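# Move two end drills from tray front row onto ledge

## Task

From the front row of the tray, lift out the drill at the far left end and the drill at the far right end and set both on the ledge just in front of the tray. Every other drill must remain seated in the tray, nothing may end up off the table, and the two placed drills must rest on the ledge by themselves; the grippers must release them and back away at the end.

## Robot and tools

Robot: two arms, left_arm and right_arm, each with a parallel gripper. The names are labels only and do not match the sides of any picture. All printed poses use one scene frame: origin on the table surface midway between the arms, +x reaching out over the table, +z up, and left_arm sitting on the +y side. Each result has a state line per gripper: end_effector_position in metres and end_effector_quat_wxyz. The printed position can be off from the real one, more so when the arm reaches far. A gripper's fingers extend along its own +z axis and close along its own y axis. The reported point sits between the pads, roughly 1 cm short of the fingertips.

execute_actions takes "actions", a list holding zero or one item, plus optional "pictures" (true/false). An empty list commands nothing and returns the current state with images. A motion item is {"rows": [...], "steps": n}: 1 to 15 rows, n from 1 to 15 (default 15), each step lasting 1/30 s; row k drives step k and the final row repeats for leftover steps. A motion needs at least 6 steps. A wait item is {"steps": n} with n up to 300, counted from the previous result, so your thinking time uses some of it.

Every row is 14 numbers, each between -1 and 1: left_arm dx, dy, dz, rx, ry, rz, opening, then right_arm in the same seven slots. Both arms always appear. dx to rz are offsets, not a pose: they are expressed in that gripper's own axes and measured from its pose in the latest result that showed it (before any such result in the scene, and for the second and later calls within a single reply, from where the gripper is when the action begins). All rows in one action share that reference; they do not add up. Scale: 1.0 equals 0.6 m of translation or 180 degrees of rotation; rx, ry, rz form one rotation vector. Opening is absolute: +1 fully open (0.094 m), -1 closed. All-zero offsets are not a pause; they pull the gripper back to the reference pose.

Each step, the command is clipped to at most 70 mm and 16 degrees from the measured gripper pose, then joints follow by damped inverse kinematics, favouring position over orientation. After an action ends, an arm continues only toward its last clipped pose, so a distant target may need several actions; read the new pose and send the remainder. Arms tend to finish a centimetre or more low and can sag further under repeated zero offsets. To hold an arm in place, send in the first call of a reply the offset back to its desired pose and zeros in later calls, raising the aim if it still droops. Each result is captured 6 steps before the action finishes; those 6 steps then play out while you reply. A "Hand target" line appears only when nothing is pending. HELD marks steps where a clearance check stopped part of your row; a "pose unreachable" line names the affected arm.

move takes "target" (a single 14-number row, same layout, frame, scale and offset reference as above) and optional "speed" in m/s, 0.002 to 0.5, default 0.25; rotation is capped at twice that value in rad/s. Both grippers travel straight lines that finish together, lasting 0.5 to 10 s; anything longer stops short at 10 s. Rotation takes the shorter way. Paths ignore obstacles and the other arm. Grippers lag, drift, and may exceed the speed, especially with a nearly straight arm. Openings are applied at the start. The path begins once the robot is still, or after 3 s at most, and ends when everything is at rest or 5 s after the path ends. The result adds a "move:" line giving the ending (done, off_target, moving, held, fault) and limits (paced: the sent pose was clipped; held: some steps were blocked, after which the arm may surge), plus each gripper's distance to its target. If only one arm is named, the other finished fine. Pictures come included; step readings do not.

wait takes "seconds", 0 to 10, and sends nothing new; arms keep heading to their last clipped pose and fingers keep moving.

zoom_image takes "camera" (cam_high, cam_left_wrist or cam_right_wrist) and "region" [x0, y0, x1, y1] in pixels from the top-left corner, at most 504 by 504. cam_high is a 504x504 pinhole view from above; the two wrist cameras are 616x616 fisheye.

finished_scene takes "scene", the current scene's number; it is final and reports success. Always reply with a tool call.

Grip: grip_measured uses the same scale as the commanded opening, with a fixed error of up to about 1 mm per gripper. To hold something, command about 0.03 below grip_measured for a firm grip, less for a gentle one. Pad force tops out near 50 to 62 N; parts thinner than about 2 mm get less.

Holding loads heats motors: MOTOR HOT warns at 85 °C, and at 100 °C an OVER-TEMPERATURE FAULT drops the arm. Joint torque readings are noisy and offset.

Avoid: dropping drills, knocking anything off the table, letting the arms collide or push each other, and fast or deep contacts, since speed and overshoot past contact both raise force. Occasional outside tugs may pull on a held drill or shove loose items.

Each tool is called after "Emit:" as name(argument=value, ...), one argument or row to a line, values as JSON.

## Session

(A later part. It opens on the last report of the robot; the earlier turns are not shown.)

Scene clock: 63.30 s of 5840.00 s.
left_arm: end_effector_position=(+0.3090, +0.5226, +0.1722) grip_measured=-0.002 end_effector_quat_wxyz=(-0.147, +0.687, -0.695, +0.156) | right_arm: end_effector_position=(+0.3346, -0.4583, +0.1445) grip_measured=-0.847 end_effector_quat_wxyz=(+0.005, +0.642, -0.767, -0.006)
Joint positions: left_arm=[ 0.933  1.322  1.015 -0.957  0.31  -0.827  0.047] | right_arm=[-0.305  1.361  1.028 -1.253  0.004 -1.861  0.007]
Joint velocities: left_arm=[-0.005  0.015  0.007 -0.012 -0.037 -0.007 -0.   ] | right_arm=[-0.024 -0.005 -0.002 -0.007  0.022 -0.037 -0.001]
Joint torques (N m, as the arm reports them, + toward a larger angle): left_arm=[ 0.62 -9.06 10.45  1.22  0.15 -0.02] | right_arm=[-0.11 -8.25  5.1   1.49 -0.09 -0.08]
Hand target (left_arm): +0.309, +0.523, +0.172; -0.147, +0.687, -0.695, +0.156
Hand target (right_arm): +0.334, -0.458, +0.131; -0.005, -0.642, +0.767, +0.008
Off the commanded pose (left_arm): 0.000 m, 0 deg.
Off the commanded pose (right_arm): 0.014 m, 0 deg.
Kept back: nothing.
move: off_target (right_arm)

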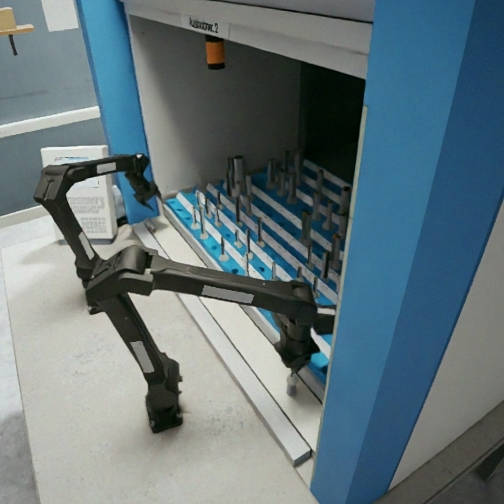

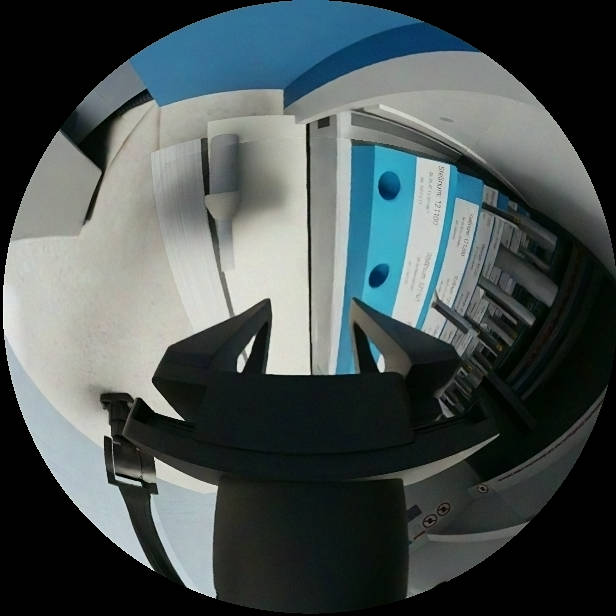

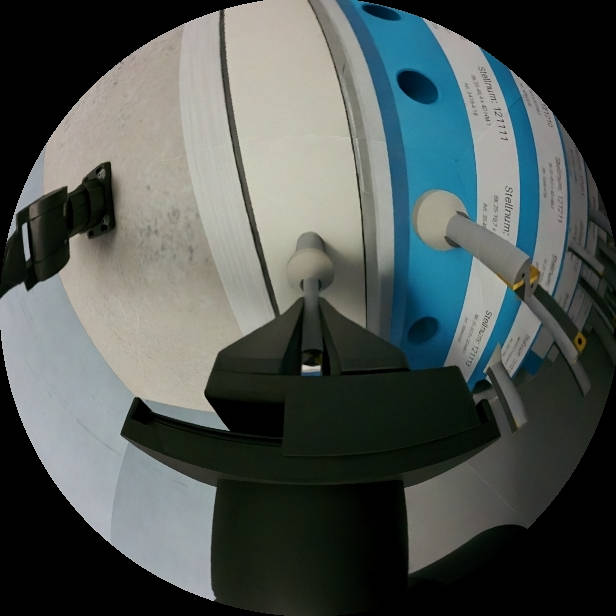

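Emit:
move(
  target=[0.0, 0.0, 0.0, 0.0, 0, 0, 0.0, 0.0, 0.0, -0.004, 0.0, 0.0, 0, -0.80],
  speed=0.01,
)

Scene clock: 64.23 s of 5840.00 s.
left_arm: end_effector_position=(+0.3090, +0.5226, +0.1722) grip_measured=-0.002 end_effector_quat_wxyz=(-0.147, +0.687, -0.695, +0.156) | right_arm: end_effector_position=(+0.3345, -0.4583, +0.1451) grip_measured=-0.802 end_effector_quat_wxyz=(+0.004, +0.642, -0.767, -0.006)
Joint positions: left_arm=[ 0.933  1.322  1.015 -0.957  0.31  -0.827  0.047] | right_arm=[-0.305  1.359  1.028 -1.254  0.004 -1.861  0.009]
Joint velocities: left_arm=[-0.005 -0.005  0.002 -0.012 -0.022 -0.007 -0.   ] | right_arm=[-0.005 -0.015 -0.002 -0.012  0.037 -0.007  0.001]
Joint torques (N m, as the arm reports them, + toward a larger angle): left_arm=[ 0.92 -8.9  10.58  1.26  0.14  0.01] | right_arm=[-0.26 -9.63  7.18  0.21 -0.06 -0.15]
Hand target (left_arm): +0.309, +0.523, +0.172; -0.147, +0.687, -0.695, +0.156
Hand target (right_arm): +0.335, -0.458, +0.147; -0.005, -0.642, +0.767, +0.006
Off the commanded pose (left_arm): 0.000 m, 0 deg.
Off the commanded pose (right_arm): 0.002 m, 0 deg.
Kept back: nothing.
move: done

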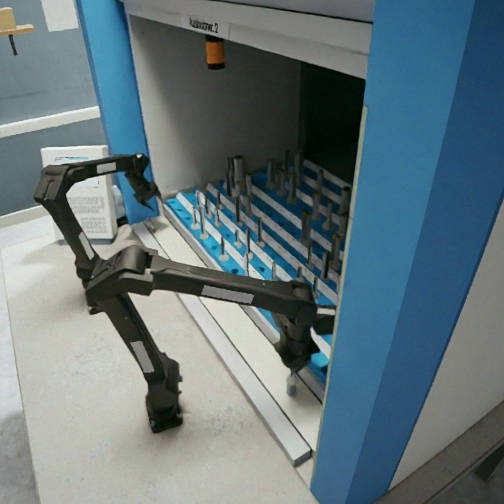

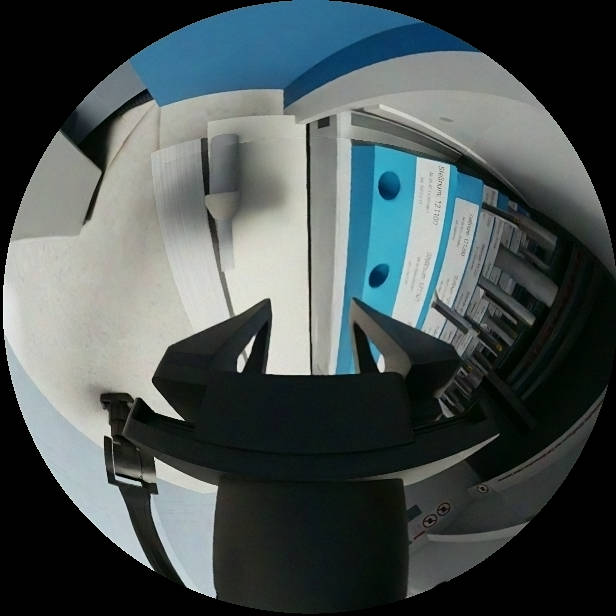

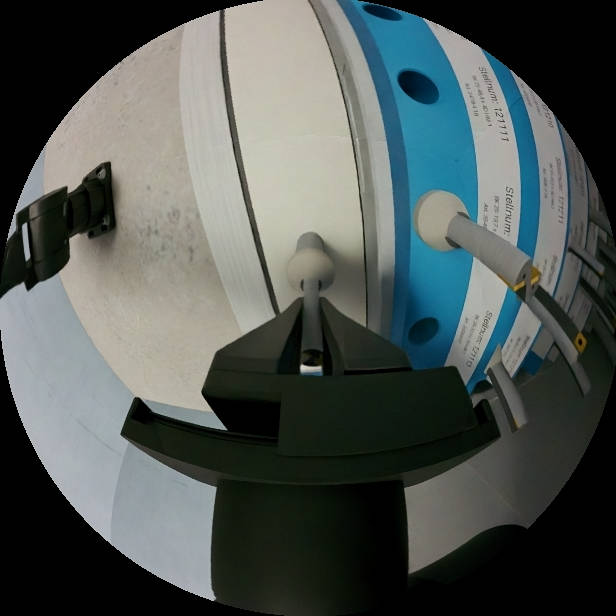

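Emit:
move(
  target=[-0.058, 0.097, 0.073, 0.0, 0, 0, 0.2, 0.0, 0.0, -0.004, 0.0, 0.0, 0, 0.1],
  speed=0.06,
)

Scene clock: 68.17 s of 5840.00 s.
left_arm: end_effector_position=(+0.2790, +0.5523, +0.1165) grip_measured=+0.198 end_effector_quat_wxyz=(-0.149, +0.686, -0.695, +0.156) | right_arm: end_effector_position=(+0.3345, -0.4583, +0.1451) grip_measured=+0.098 end_effector_quat_wxyz=(+0.004, +0.642, -0.767, -0.006)
Joint positions: left_arm=[ 1.044  1.391  0.925 -0.83   0.343 -0.714  0.056] | right_arm=[-0.305  1.359  1.028 -1.254  0.004 -1.861  0.052]
Joint velocities: left_arm=[ 0.005 -0.005  0.007  0.002 -0.022  0.007 -0.   ] | right_arm=[-0.015 -0.024 -0.007  0.007 -0.066 -0.037 -0.001]
Joint torques (N m, as the arm reports them, + toward a larger angle): left_arm=[ 2.02 -8.48  9.18  1.93  0.37  0.12] | right_arm=[ 0.55 -9.16  7.57  0.22 -0.01 -0.11]
Hand target (left_arm): +0.276, +0.556, +0.108; -0.147, +0.687, -0.694, +0.157
Hand target (right_arm): +0.334, -0.458, +0.147; -0.004, -0.642, +0.767, +0.006
Off the commanded pose (left_arm): 0.011 m, 0 deg.
Off the commanded pose (right_arm): 0.002 m, 0 deg.
Kept back: nothing.
move: off_target (left_arm)

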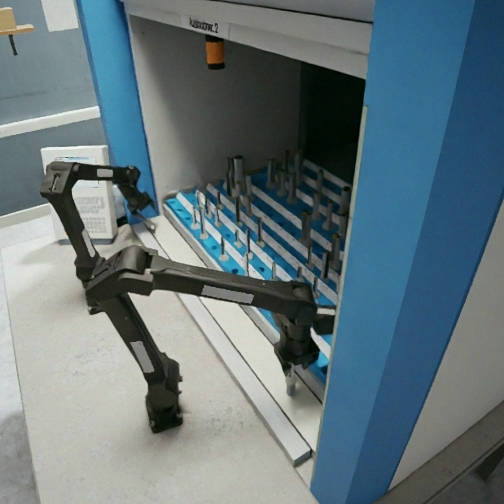

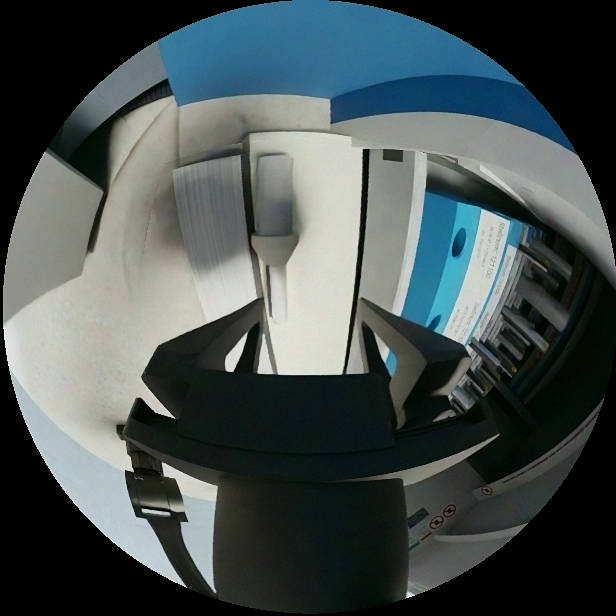

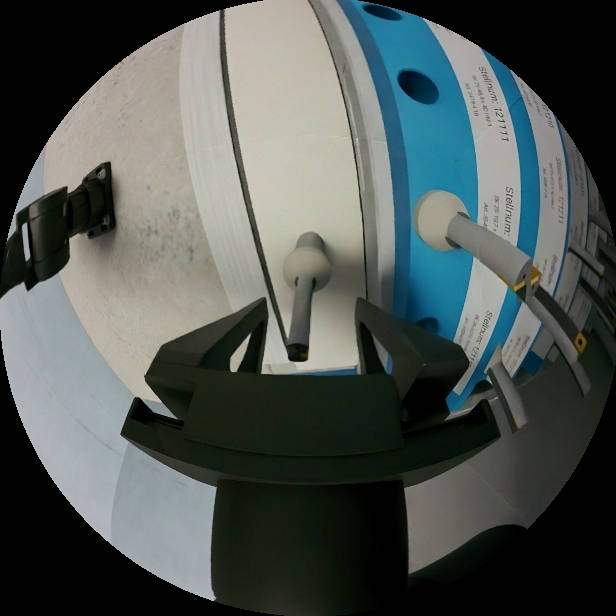

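Emit:
move(
  target=[0.0, 0.028, 0.061, 0.0, 0, 0, 0.2, 0.0, 0.0, -0.17, 0.02, 0.0, 0, 0.25],
  speed=0.06,
)

Scene clock: 71.17 s of 5840.00 s.
left_arm: end_effector_position=(+0.2798, +0.5531, +0.0866) grip_measured=+0.198 end_effector_quat_wxyz=(-0.155, +0.684, -0.696, +0.156) | right_arm: end_effector_position=(+0.3263, -0.4513, +0.2191) grip_measured=+0.248 end_effector_quat_wxyz=(-0.002, +0.642, -0.767, -0.010)
Joint positions: left_arm=[ 1.044  1.431  0.874 -0.727  0.343 -0.712  0.056] | right_arm=[-0.305  1.288  1.161 -1.461 -0.011 -1.861  0.059]
Joint velocities: left_arm=[-0.005  0.005 -0.002  0.017  0.066 -0.022 -0.001] | right_arm=[ 0.005 -0.005 -0.012 -0.022  0.022  0.037 -0.   ]
Joint torques (N m, as the arm reports them, + toward a larger angle): left_arm=[ 0.89 -8.28  8.63  1.99  0.16 -0.03] | right_arm=[-0.79 -9.66 11.48 -0.13 -0.2  -0.15]
Hand target (left_arm): +0.280, +0.552, +0.077; -0.149, +0.686, -0.695, +0.156
Hand target (right_arm): +0.335, -0.460, +0.247; +0.016, -0.641, +0.767, -0.019
Off the commanded pose (left_arm): 0.011 m, 1 deg.
Off the commanded pose (right_arm): 0.030 m, 4 deg.
Kept back: nothing.
move: off_target (left_arm, right_arm)

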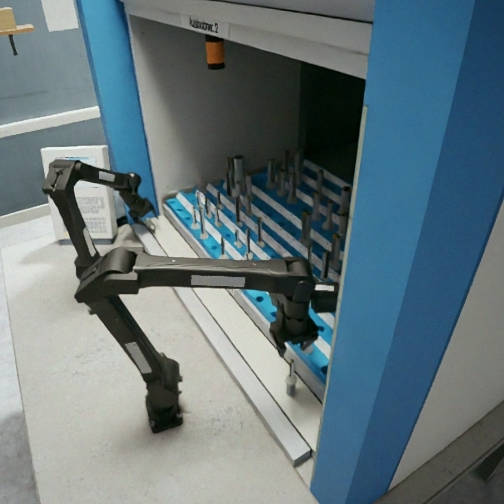

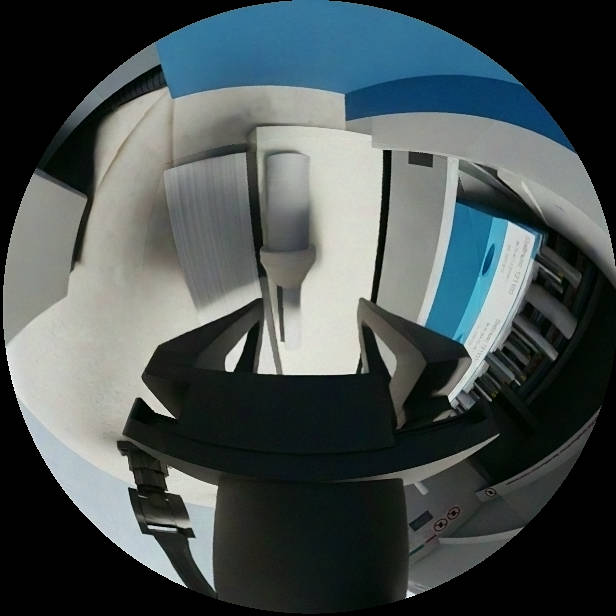

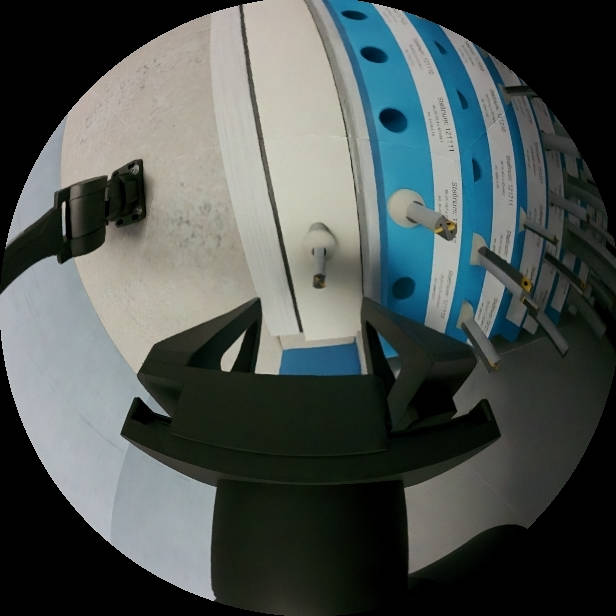

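Emit:
move(
  target=[0.0, 0.014, 0.030, 0.0, 0, 0, 0.2, -0.007, 0.16, -0.11, -0.02, 0.0, 0, 0.5],
  speed=0.06,
)

Scene clock: 74.00 s of 5840.00 s.
left_arm: end_effector_position=(+0.2807, +0.5543, +0.0777) grip_measured=+0.198 end_effector_quat_wxyz=(-0.162, +0.682, -0.696, +0.155) | right_arm: end_effector_position=(+0.2403, -0.4330, +0.2883) grip_measured=+0.498 end_effector_quat_wxyz=(+0.004, +0.641, -0.767, +0.004)
Joint positions: left_arm=[ 1.044  1.443  0.856 -0.683  0.343 -0.712  0.056] | right_arm=[-0.374  1.047  1.156 -1.676  0.011 -1.928  0.07 ]
Joint velocities: left_arm=[ 0.005 -0.015  0.012  0.002  0.007 -0.037  0.001] | right_arm=[ 0.005 -0.005 -0.012 -0.002  0.022  0.022  0.001]
Joint torques (N m, as the arm reports them, + toward a larger angle): left_arm=[ 1.08 -8.46  8.47  2.02  0.2  -0.01] | right_arm=[-0.09 -4.73  6.51  0.08  0.15 -0.23]
Hand target (left_arm): +0.280, +0.553, +0.067; -0.155, +0.684, -0.696, +0.156
Hand target (right_arm): +0.233, -0.434, +0.286; -0.009, -0.642, +0.767, +0.003
Off the commanded pose (left_arm): 0.011 m, 1 deg.
Off the commanded pose (right_arm): 0.008 m, 5 deg.
joint sent to its limit (right arm) — the command would take joint 4 (wrist pitch) past its lower limit, so that joint was sent only as far as its limit.
Kept back: nothing.
move: off_target (left_arm, right_arm)

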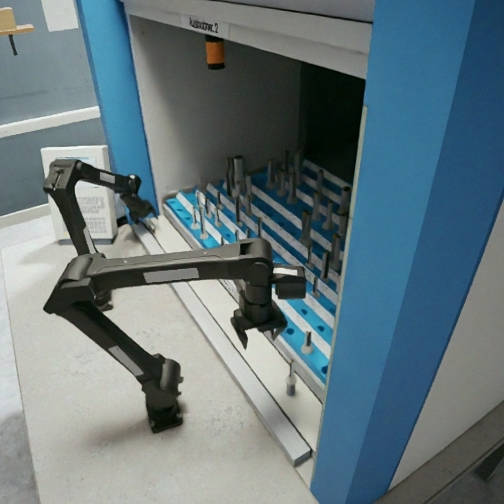

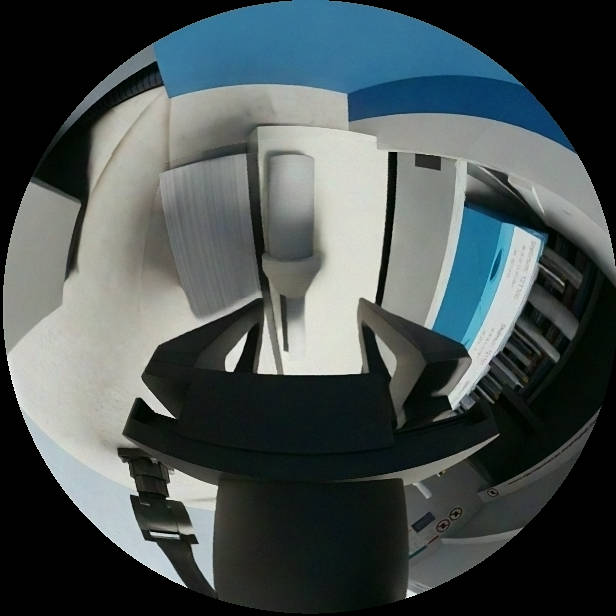

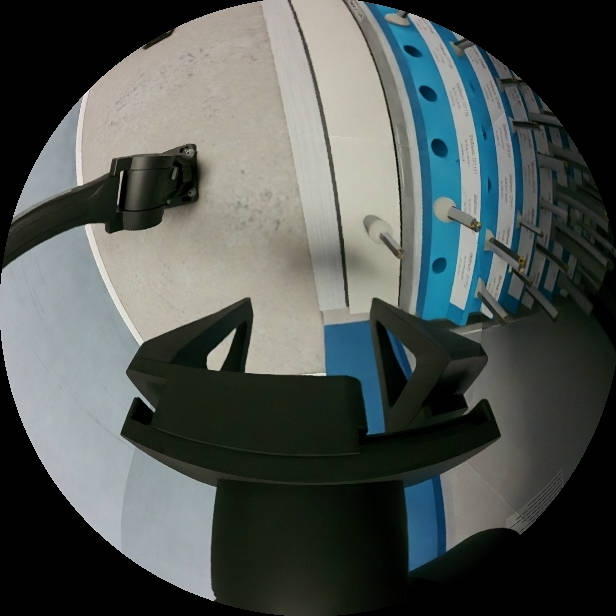

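Emit:
move(
  target=[0.0, -0.052, 0.028, 0.0, 0, 0, 0.2, 0, 0, -0.01, 0, 0.0, 0, 0.5],
  speed=0.02,
)

Scene clock: 76.27 s of 5840.00 s.
left_arm: end_effector_position=(+0.2937, +0.5385, +0.0648) grip_measured=+0.198 end_effector_quat_wxyz=(-0.140, +0.688, -0.694, +0.156) | right_arm: end_effector_position=(+0.2401, -0.4329, +0.2879) grip_measured=+0.498 end_effector_quat_wxyz=(+0.004, +0.642, -0.767, +0.003)
Joint positions: left_arm=[ 0.99   1.473  0.856 -0.679  0.325 -0.77   0.056] | right_arm=[-0.374  1.047  1.155 -1.676  0.011 -1.929  0.07 ]
Joint velocities: left_arm=[-0.005 -0.015 -0.002 -0.007  0.081  0.022  0.   ] | right_arm=[-0.015 -0.005 -0.022  0.002 -0.022 -0.022 -0.   ]
Joint torques (N m, as the arm reports them, + toward a larger angle): left_arm=[-0.57 -8.33 13.62  1.93  0.02 -0.09] | right_arm=[-0.55 -4.05  8.63  0.09 -0.03 -0.14]
Hand target (left_arm): +0.315, +0.553, +0.078; -0.162, +0.682, -0.696, +0.155
Hand target (right_arm): +0.240, -0.433, +0.294; -0.003, -0.641, +0.767, -0.007
Off the commanded pose (left_arm): 0.029 m, 3 deg.
Off the commanded pose (right_arm): 0.006 m, 0 deg.
joint sent to its limit (right arm) — the command would take joint 4 (wrist pitch) past its lower limit, so that joint was sent only as far as its limit.
Kept back: nothing.
move: off_target (left_arm)

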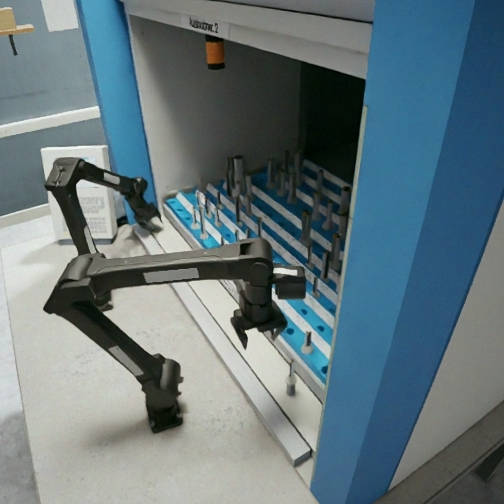

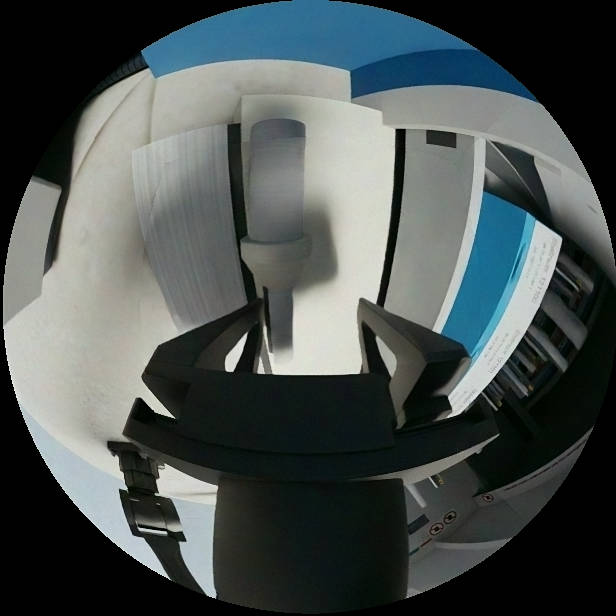

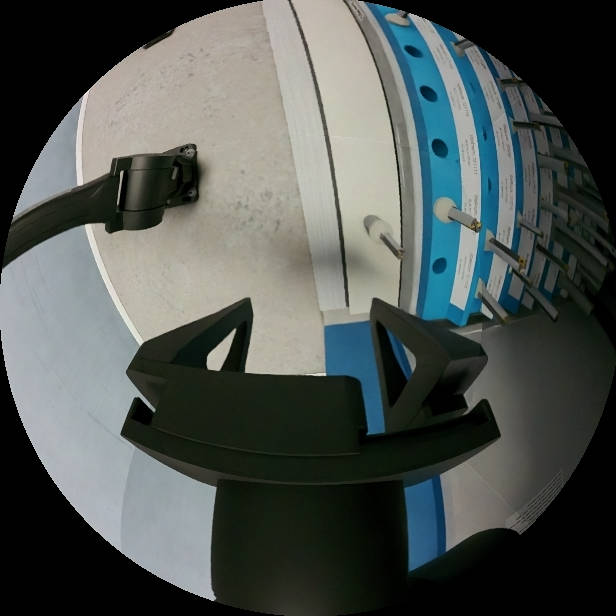

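Emit:
execute_actions(
  actions=[
    {"rows":[[-0.020,-0.050,-0.054,0.03,-0.026,0.012,0.2,0,0,-0.01,0,0,0,0.5],[-0.020,-0.052,-0.053,0.03,-0.026,0.012,0.2,0,0,-0.01,0,0,0,0.5],[-0.021,-0.055,-0.052,0.03,-0.026,0.012,0.2,0,0,-0.01,0,0,0,0.5],[-0.021,-0.057,-0.051,0.03,-0.026,0.012,0.2,0,0,-0.01,0,0,0,0.5],[-0.021,-0.060,-0.050,0.03,-0.026,0.012,0.2,0,0,-0.01,0,0,0,0.5],[-0.021,-0.062,-0.049,0.03,-0.026,0.012,0.2,0,0,-0.01,0,0,0,0.5],[-0.022,-0.065,-0.048,0.03,-0.026,0.012,0.2,0,0,-0.01,0,0,0,0.5],[-0.022,-0.067,-0.047,0.03,-0.026,0.012,0.2,0,0,-0.01,0,0,0,0.5],[-0.022,-0.070,-0.045,0.03,-0.026,0.012,0.2,0,0,-0.01,0,0,0,0.5],[-0.022,-0.072,-0.044,0.03,-0.026,0.012,0.2,0,0,-0.01,0,0,0,0.5],[-0.022,-0.075,-0.043,0.03,-0.026,0.012,0.2,0,0,-0.01,0,0,0,0.5],[-0.023,-0.077,-0.042,0.03,-0.026,0.012,0.2,0,0,-0.01,0,0,0,0.5],[-0.023,-0.080,-0.041,0.03,-0.026,0.012,0.2,0,0,-0.01,0,0,0,0.5]],"steps":15},
  ],
  pictures=false,
)

Emit:
execute_actions(
  actions=[
    {"steps":20},
  ],
  pictures=true,
)

Scene clock: 80.67 s of 5840.00 s.
left_arm: end_effector_position=(+0.3010, +0.5448, +0.0908) grip_measured=+0.198 end_effector_quat_wxyz=(-0.182, +0.681, -0.692, +0.156) | right_arm: end_effector_position=(+0.2401, -0.4329, +0.2879) grip_measured=+0.498 end_effector_quat_wxyz=(+0.004, +0.642, -0.767, +0.003)
Joint positions: left_arm=[ 0.989  1.416  0.856 -0.649  0.329 -0.778  0.056] | right_arm=[-0.374  1.047  1.155 -1.676  0.011 -1.929  0.07 ]
Joint velocities: left_arm=[-0.044 -0.015  0.007  0.042 -0.007 -0.037 -0.002] | right_arm=[-0.005  0.005 -0.002 -0.017 -0.037 -0.081 -0.001]
Joint torques (N m, as the arm reports them, + toward a larger angle): left_arm=[-0.82 -9.28 12.7   1.94  0.05 -0.08] | right_arm=[-0.03 -3.58  8.35  0.13 -0.06 -0.13]
joint sent to its limit (right arm) — the command would take joint 4 (wrist pitch) past its lower limit, so that joint was sent only as far as its limit.
Steps of this call (steps 1 to 90: nothing new was sent; then 1.10 s passed at rest; steps 91 to 99: the first 9 steps of this action). Readings (end_effector_position):
91: left_arm (+0.2948, +0.5391, +0.0664) | right_arm (+0.2401, -0.4329, +0.2879)
92: left_arm (+0.2959, +0.5400, +0.0691) | right_arm (+0.2401, -0.4329, +0.2879)
94: left_arm (+0.2980, +0.5423, +0.0776) | right_arm (+0.2401, -0.4329, +0.2879)
98: left_arm (+0.3005, +0.5449, +0.0904) | right_arm (+0.2401, -0.4329, +0.2879)
99: the state above

Scene clock: 81.33 s of 5840.00 s.
left_arm: end_effector_position=(+0.3066, +0.5392, +0.0908) grip_measured=+0.198 end_effector_quat_wxyz=(-0.180, +0.681, -0.692, +0.157) | right_arm: end_effector_position=(+0.2401, -0.4329, +0.2879) grip_measured=+0.498 end_effector_quat_wxyz=(+0.004, +0.642, -0.767, +0.003)
Joint positions: left_arm=[ 0.969  1.416  0.856 -0.646  0.325 -0.798  0.056] | right_arm=[-0.374  1.047  1.155 -1.676  0.011 -1.929  0.07 ]
Joint velocities: left_arm=[ 0.005  0.015 -0.002 -0.017  0.066 -0.037  0.   ] | right_arm=[ 0.005 -0.015 -0.007 -0.002 -0.022 -0.051  0.001]
Joint torques (N m, as the arm reports them, + toward a larger angle): left_arm=[-0.44 -8.83 13.68  1.95  0.03 -0.03] | right_arm=[ 0.45 -4.52  8.21 -0.03 -0.02 -0.11]
Hand target (left_arm): +0.326, +0.552, +0.107; -0.204, +0.674, -0.692, +0.157
Hand target (right_arm): +0.240, -0.433, +0.294; -0.003, -0.642, +0.767, -0.006
Off the commanded pose (left_arm): 0.030 m, 3 deg.
Off the commanded pose (right_arm): 0.006 m, 0 deg.
joint sent to its limit (right arm) — the command would take joint 4 (wrist pitch) past its lower limit, so that joint was sent only as far as its limit.
Kept back: nothing.
Steps of this call (steps 1 to 6: the last 6 steps of your previous action; steps 7 to 20: nothing new was sent). Readings (end_effector_position):
1: left_arm (+0.3016, +0.5445, +0.0909) | right_arm (+0.2401, -0.4329, +0.2879)
2: left_arm (+0.3022, +0.5439, +0.0909) | right_arm (+0.2401, -0.4329, +0.2879)
4: left_arm (+0.3040, +0.5423, +0.0909) | right_arm (+0.2401, -0.4329, +0.2879)
8: left_arm (+0.3065, +0.5393, +0.0909) | right_arm (+0.2401, -0.4329, +0.2879)
20: the state above

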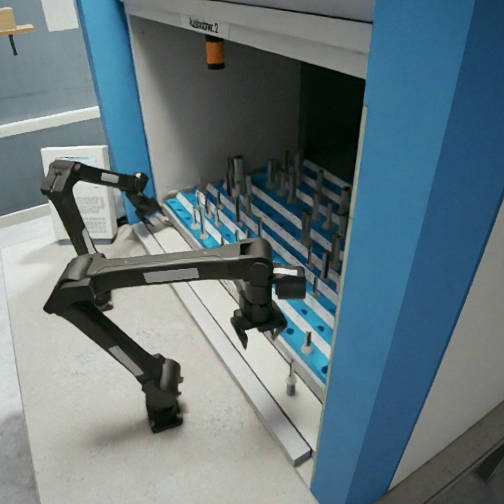

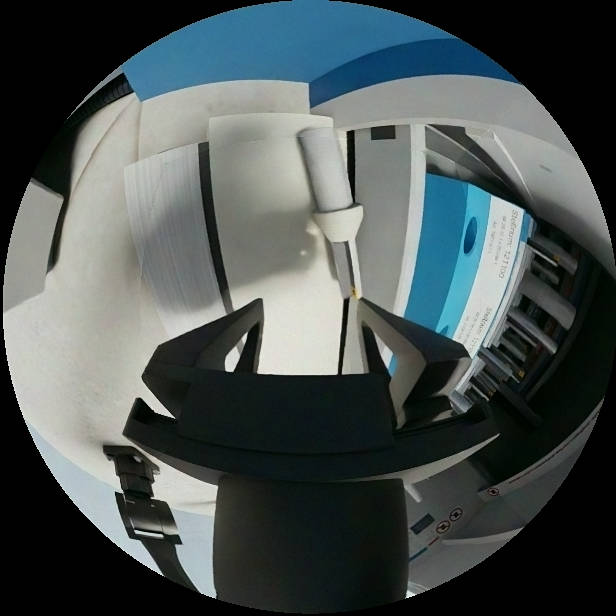

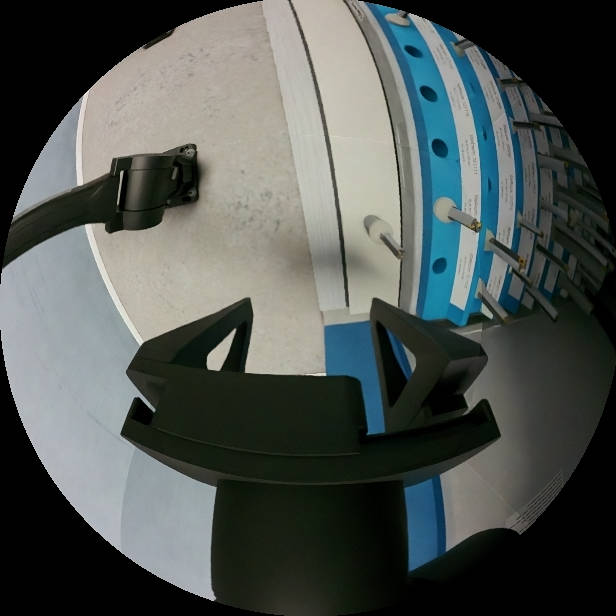

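Emit:
zoom_image(
  camera="cam_left_wrist",
  region=[200, 100, 440, 320],
)

Region (200, 100, 440, 320) of cam_left_wrist's 616x616 image, scaled by 2.100, with more detail than that image has; it fills the top 462 rows of this view, and the rest is white.

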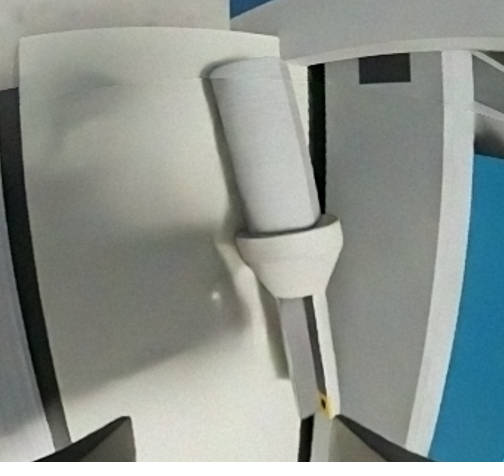

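Emit:
move(
  target=[0.05, 0.0, -0.28, 0.0, 0, 0, 0.5, 0, 0, -0.01, 0, 0.0, 0, 0.5],
  speed=0.12,
)

Scene clock: 84.10 s of 5840.00 s.
left_arm: end_effector_position=(+0.2215, +0.4885, +0.2073) grip_measured=+0.498 end_effector_quat_wxyz=(-0.152, +0.687, -0.692, +0.162) | right_arm: end_effector_position=(+0.2401, -0.4329, +0.2879) grip_measured=+0.498 end_effector_quat_wxyz=(+0.004, +0.642, -0.767, +0.003)
Joint positions: left_arm=[ 1.066  1.068  0.906 -1.137  0.36  -0.699  0.07 ] | right_arm=[-0.374  1.047  1.155 -1.676  0.011 -1.929  0.07 ]
Joint velocities: left_arm=[-0.005 -0.005 -0.017 -0.012  0.037 -0.022 -0.001] | right_arm=[ 0.005 -0.024  0.002 -0.002 -0.051  0.022 -0.001]
Joint torques (N m, as the arm reports them, + toward a larger angle): left_arm=[ 2.19 -5.99 15.94  0.59  0.34  0.08] | right_arm=[ 0.4  -4.94  8.15  0.2  -0.04 -0.11]
Hand target (left_arm): +0.226, +0.502, +0.236; -0.180, +0.681, -0.692, +0.158
Hand target (right_arm): +0.240, -0.433, +0.294; -0.003, -0.642, +0.767, -0.006
Off the commanded pose (left_arm): 0.036 m, 3 deg.
Off the commanded pose (right_arm): 0.006 m, 0 deg.
joint sent to its limit (right arm) — the command would take joint 4 (wrist pitch) past its lower limit, so that joint was sent only as far as its limit.
Kept back: nothing.
move: off_target (left_arm)

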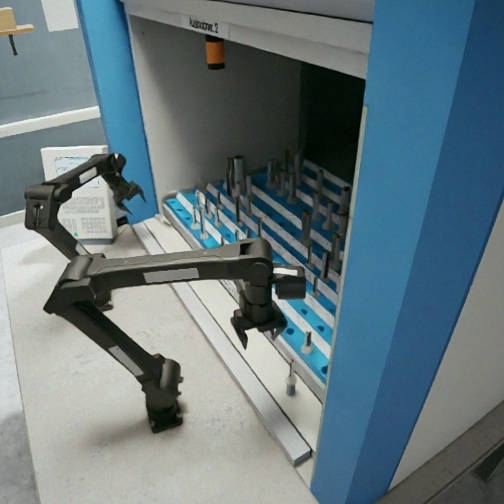

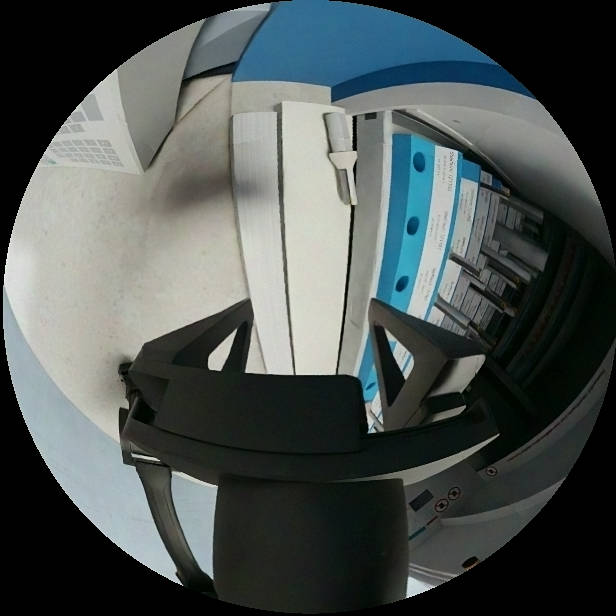

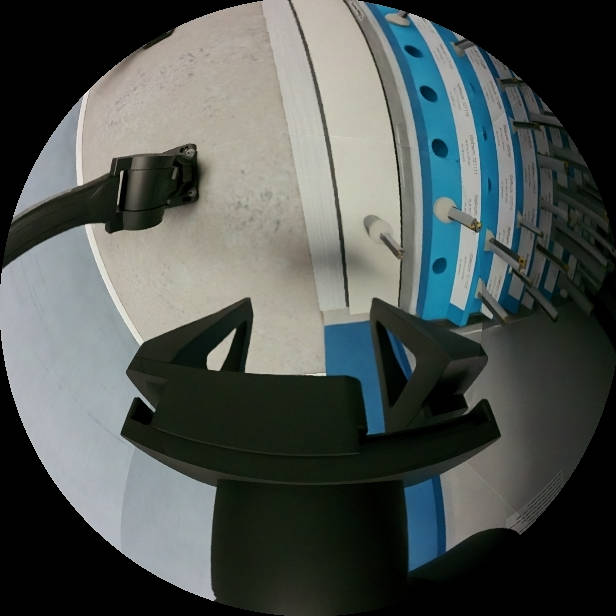

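Emit:
zoom_image(
  camera="cam_left_wrist",
  region=[270, 90, 410, 220],
)

Region (270, 90, 410, 220) of cam_left_wrist's 616x616 image, scaled by 3.600, with more detail than that image has; it fills the top 468 rows of this view, and the rest is white.

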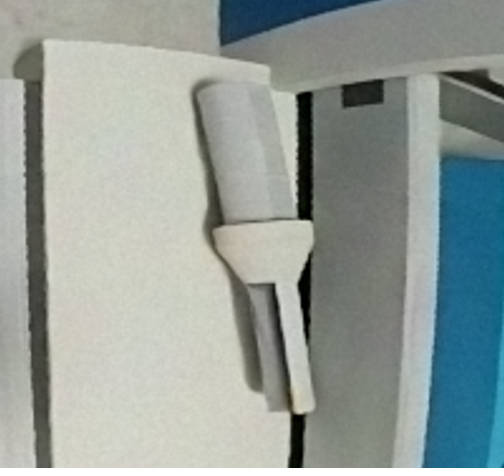

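Emit:
finished_scene(
  scene=2,
)

The scene is finished: the task was done.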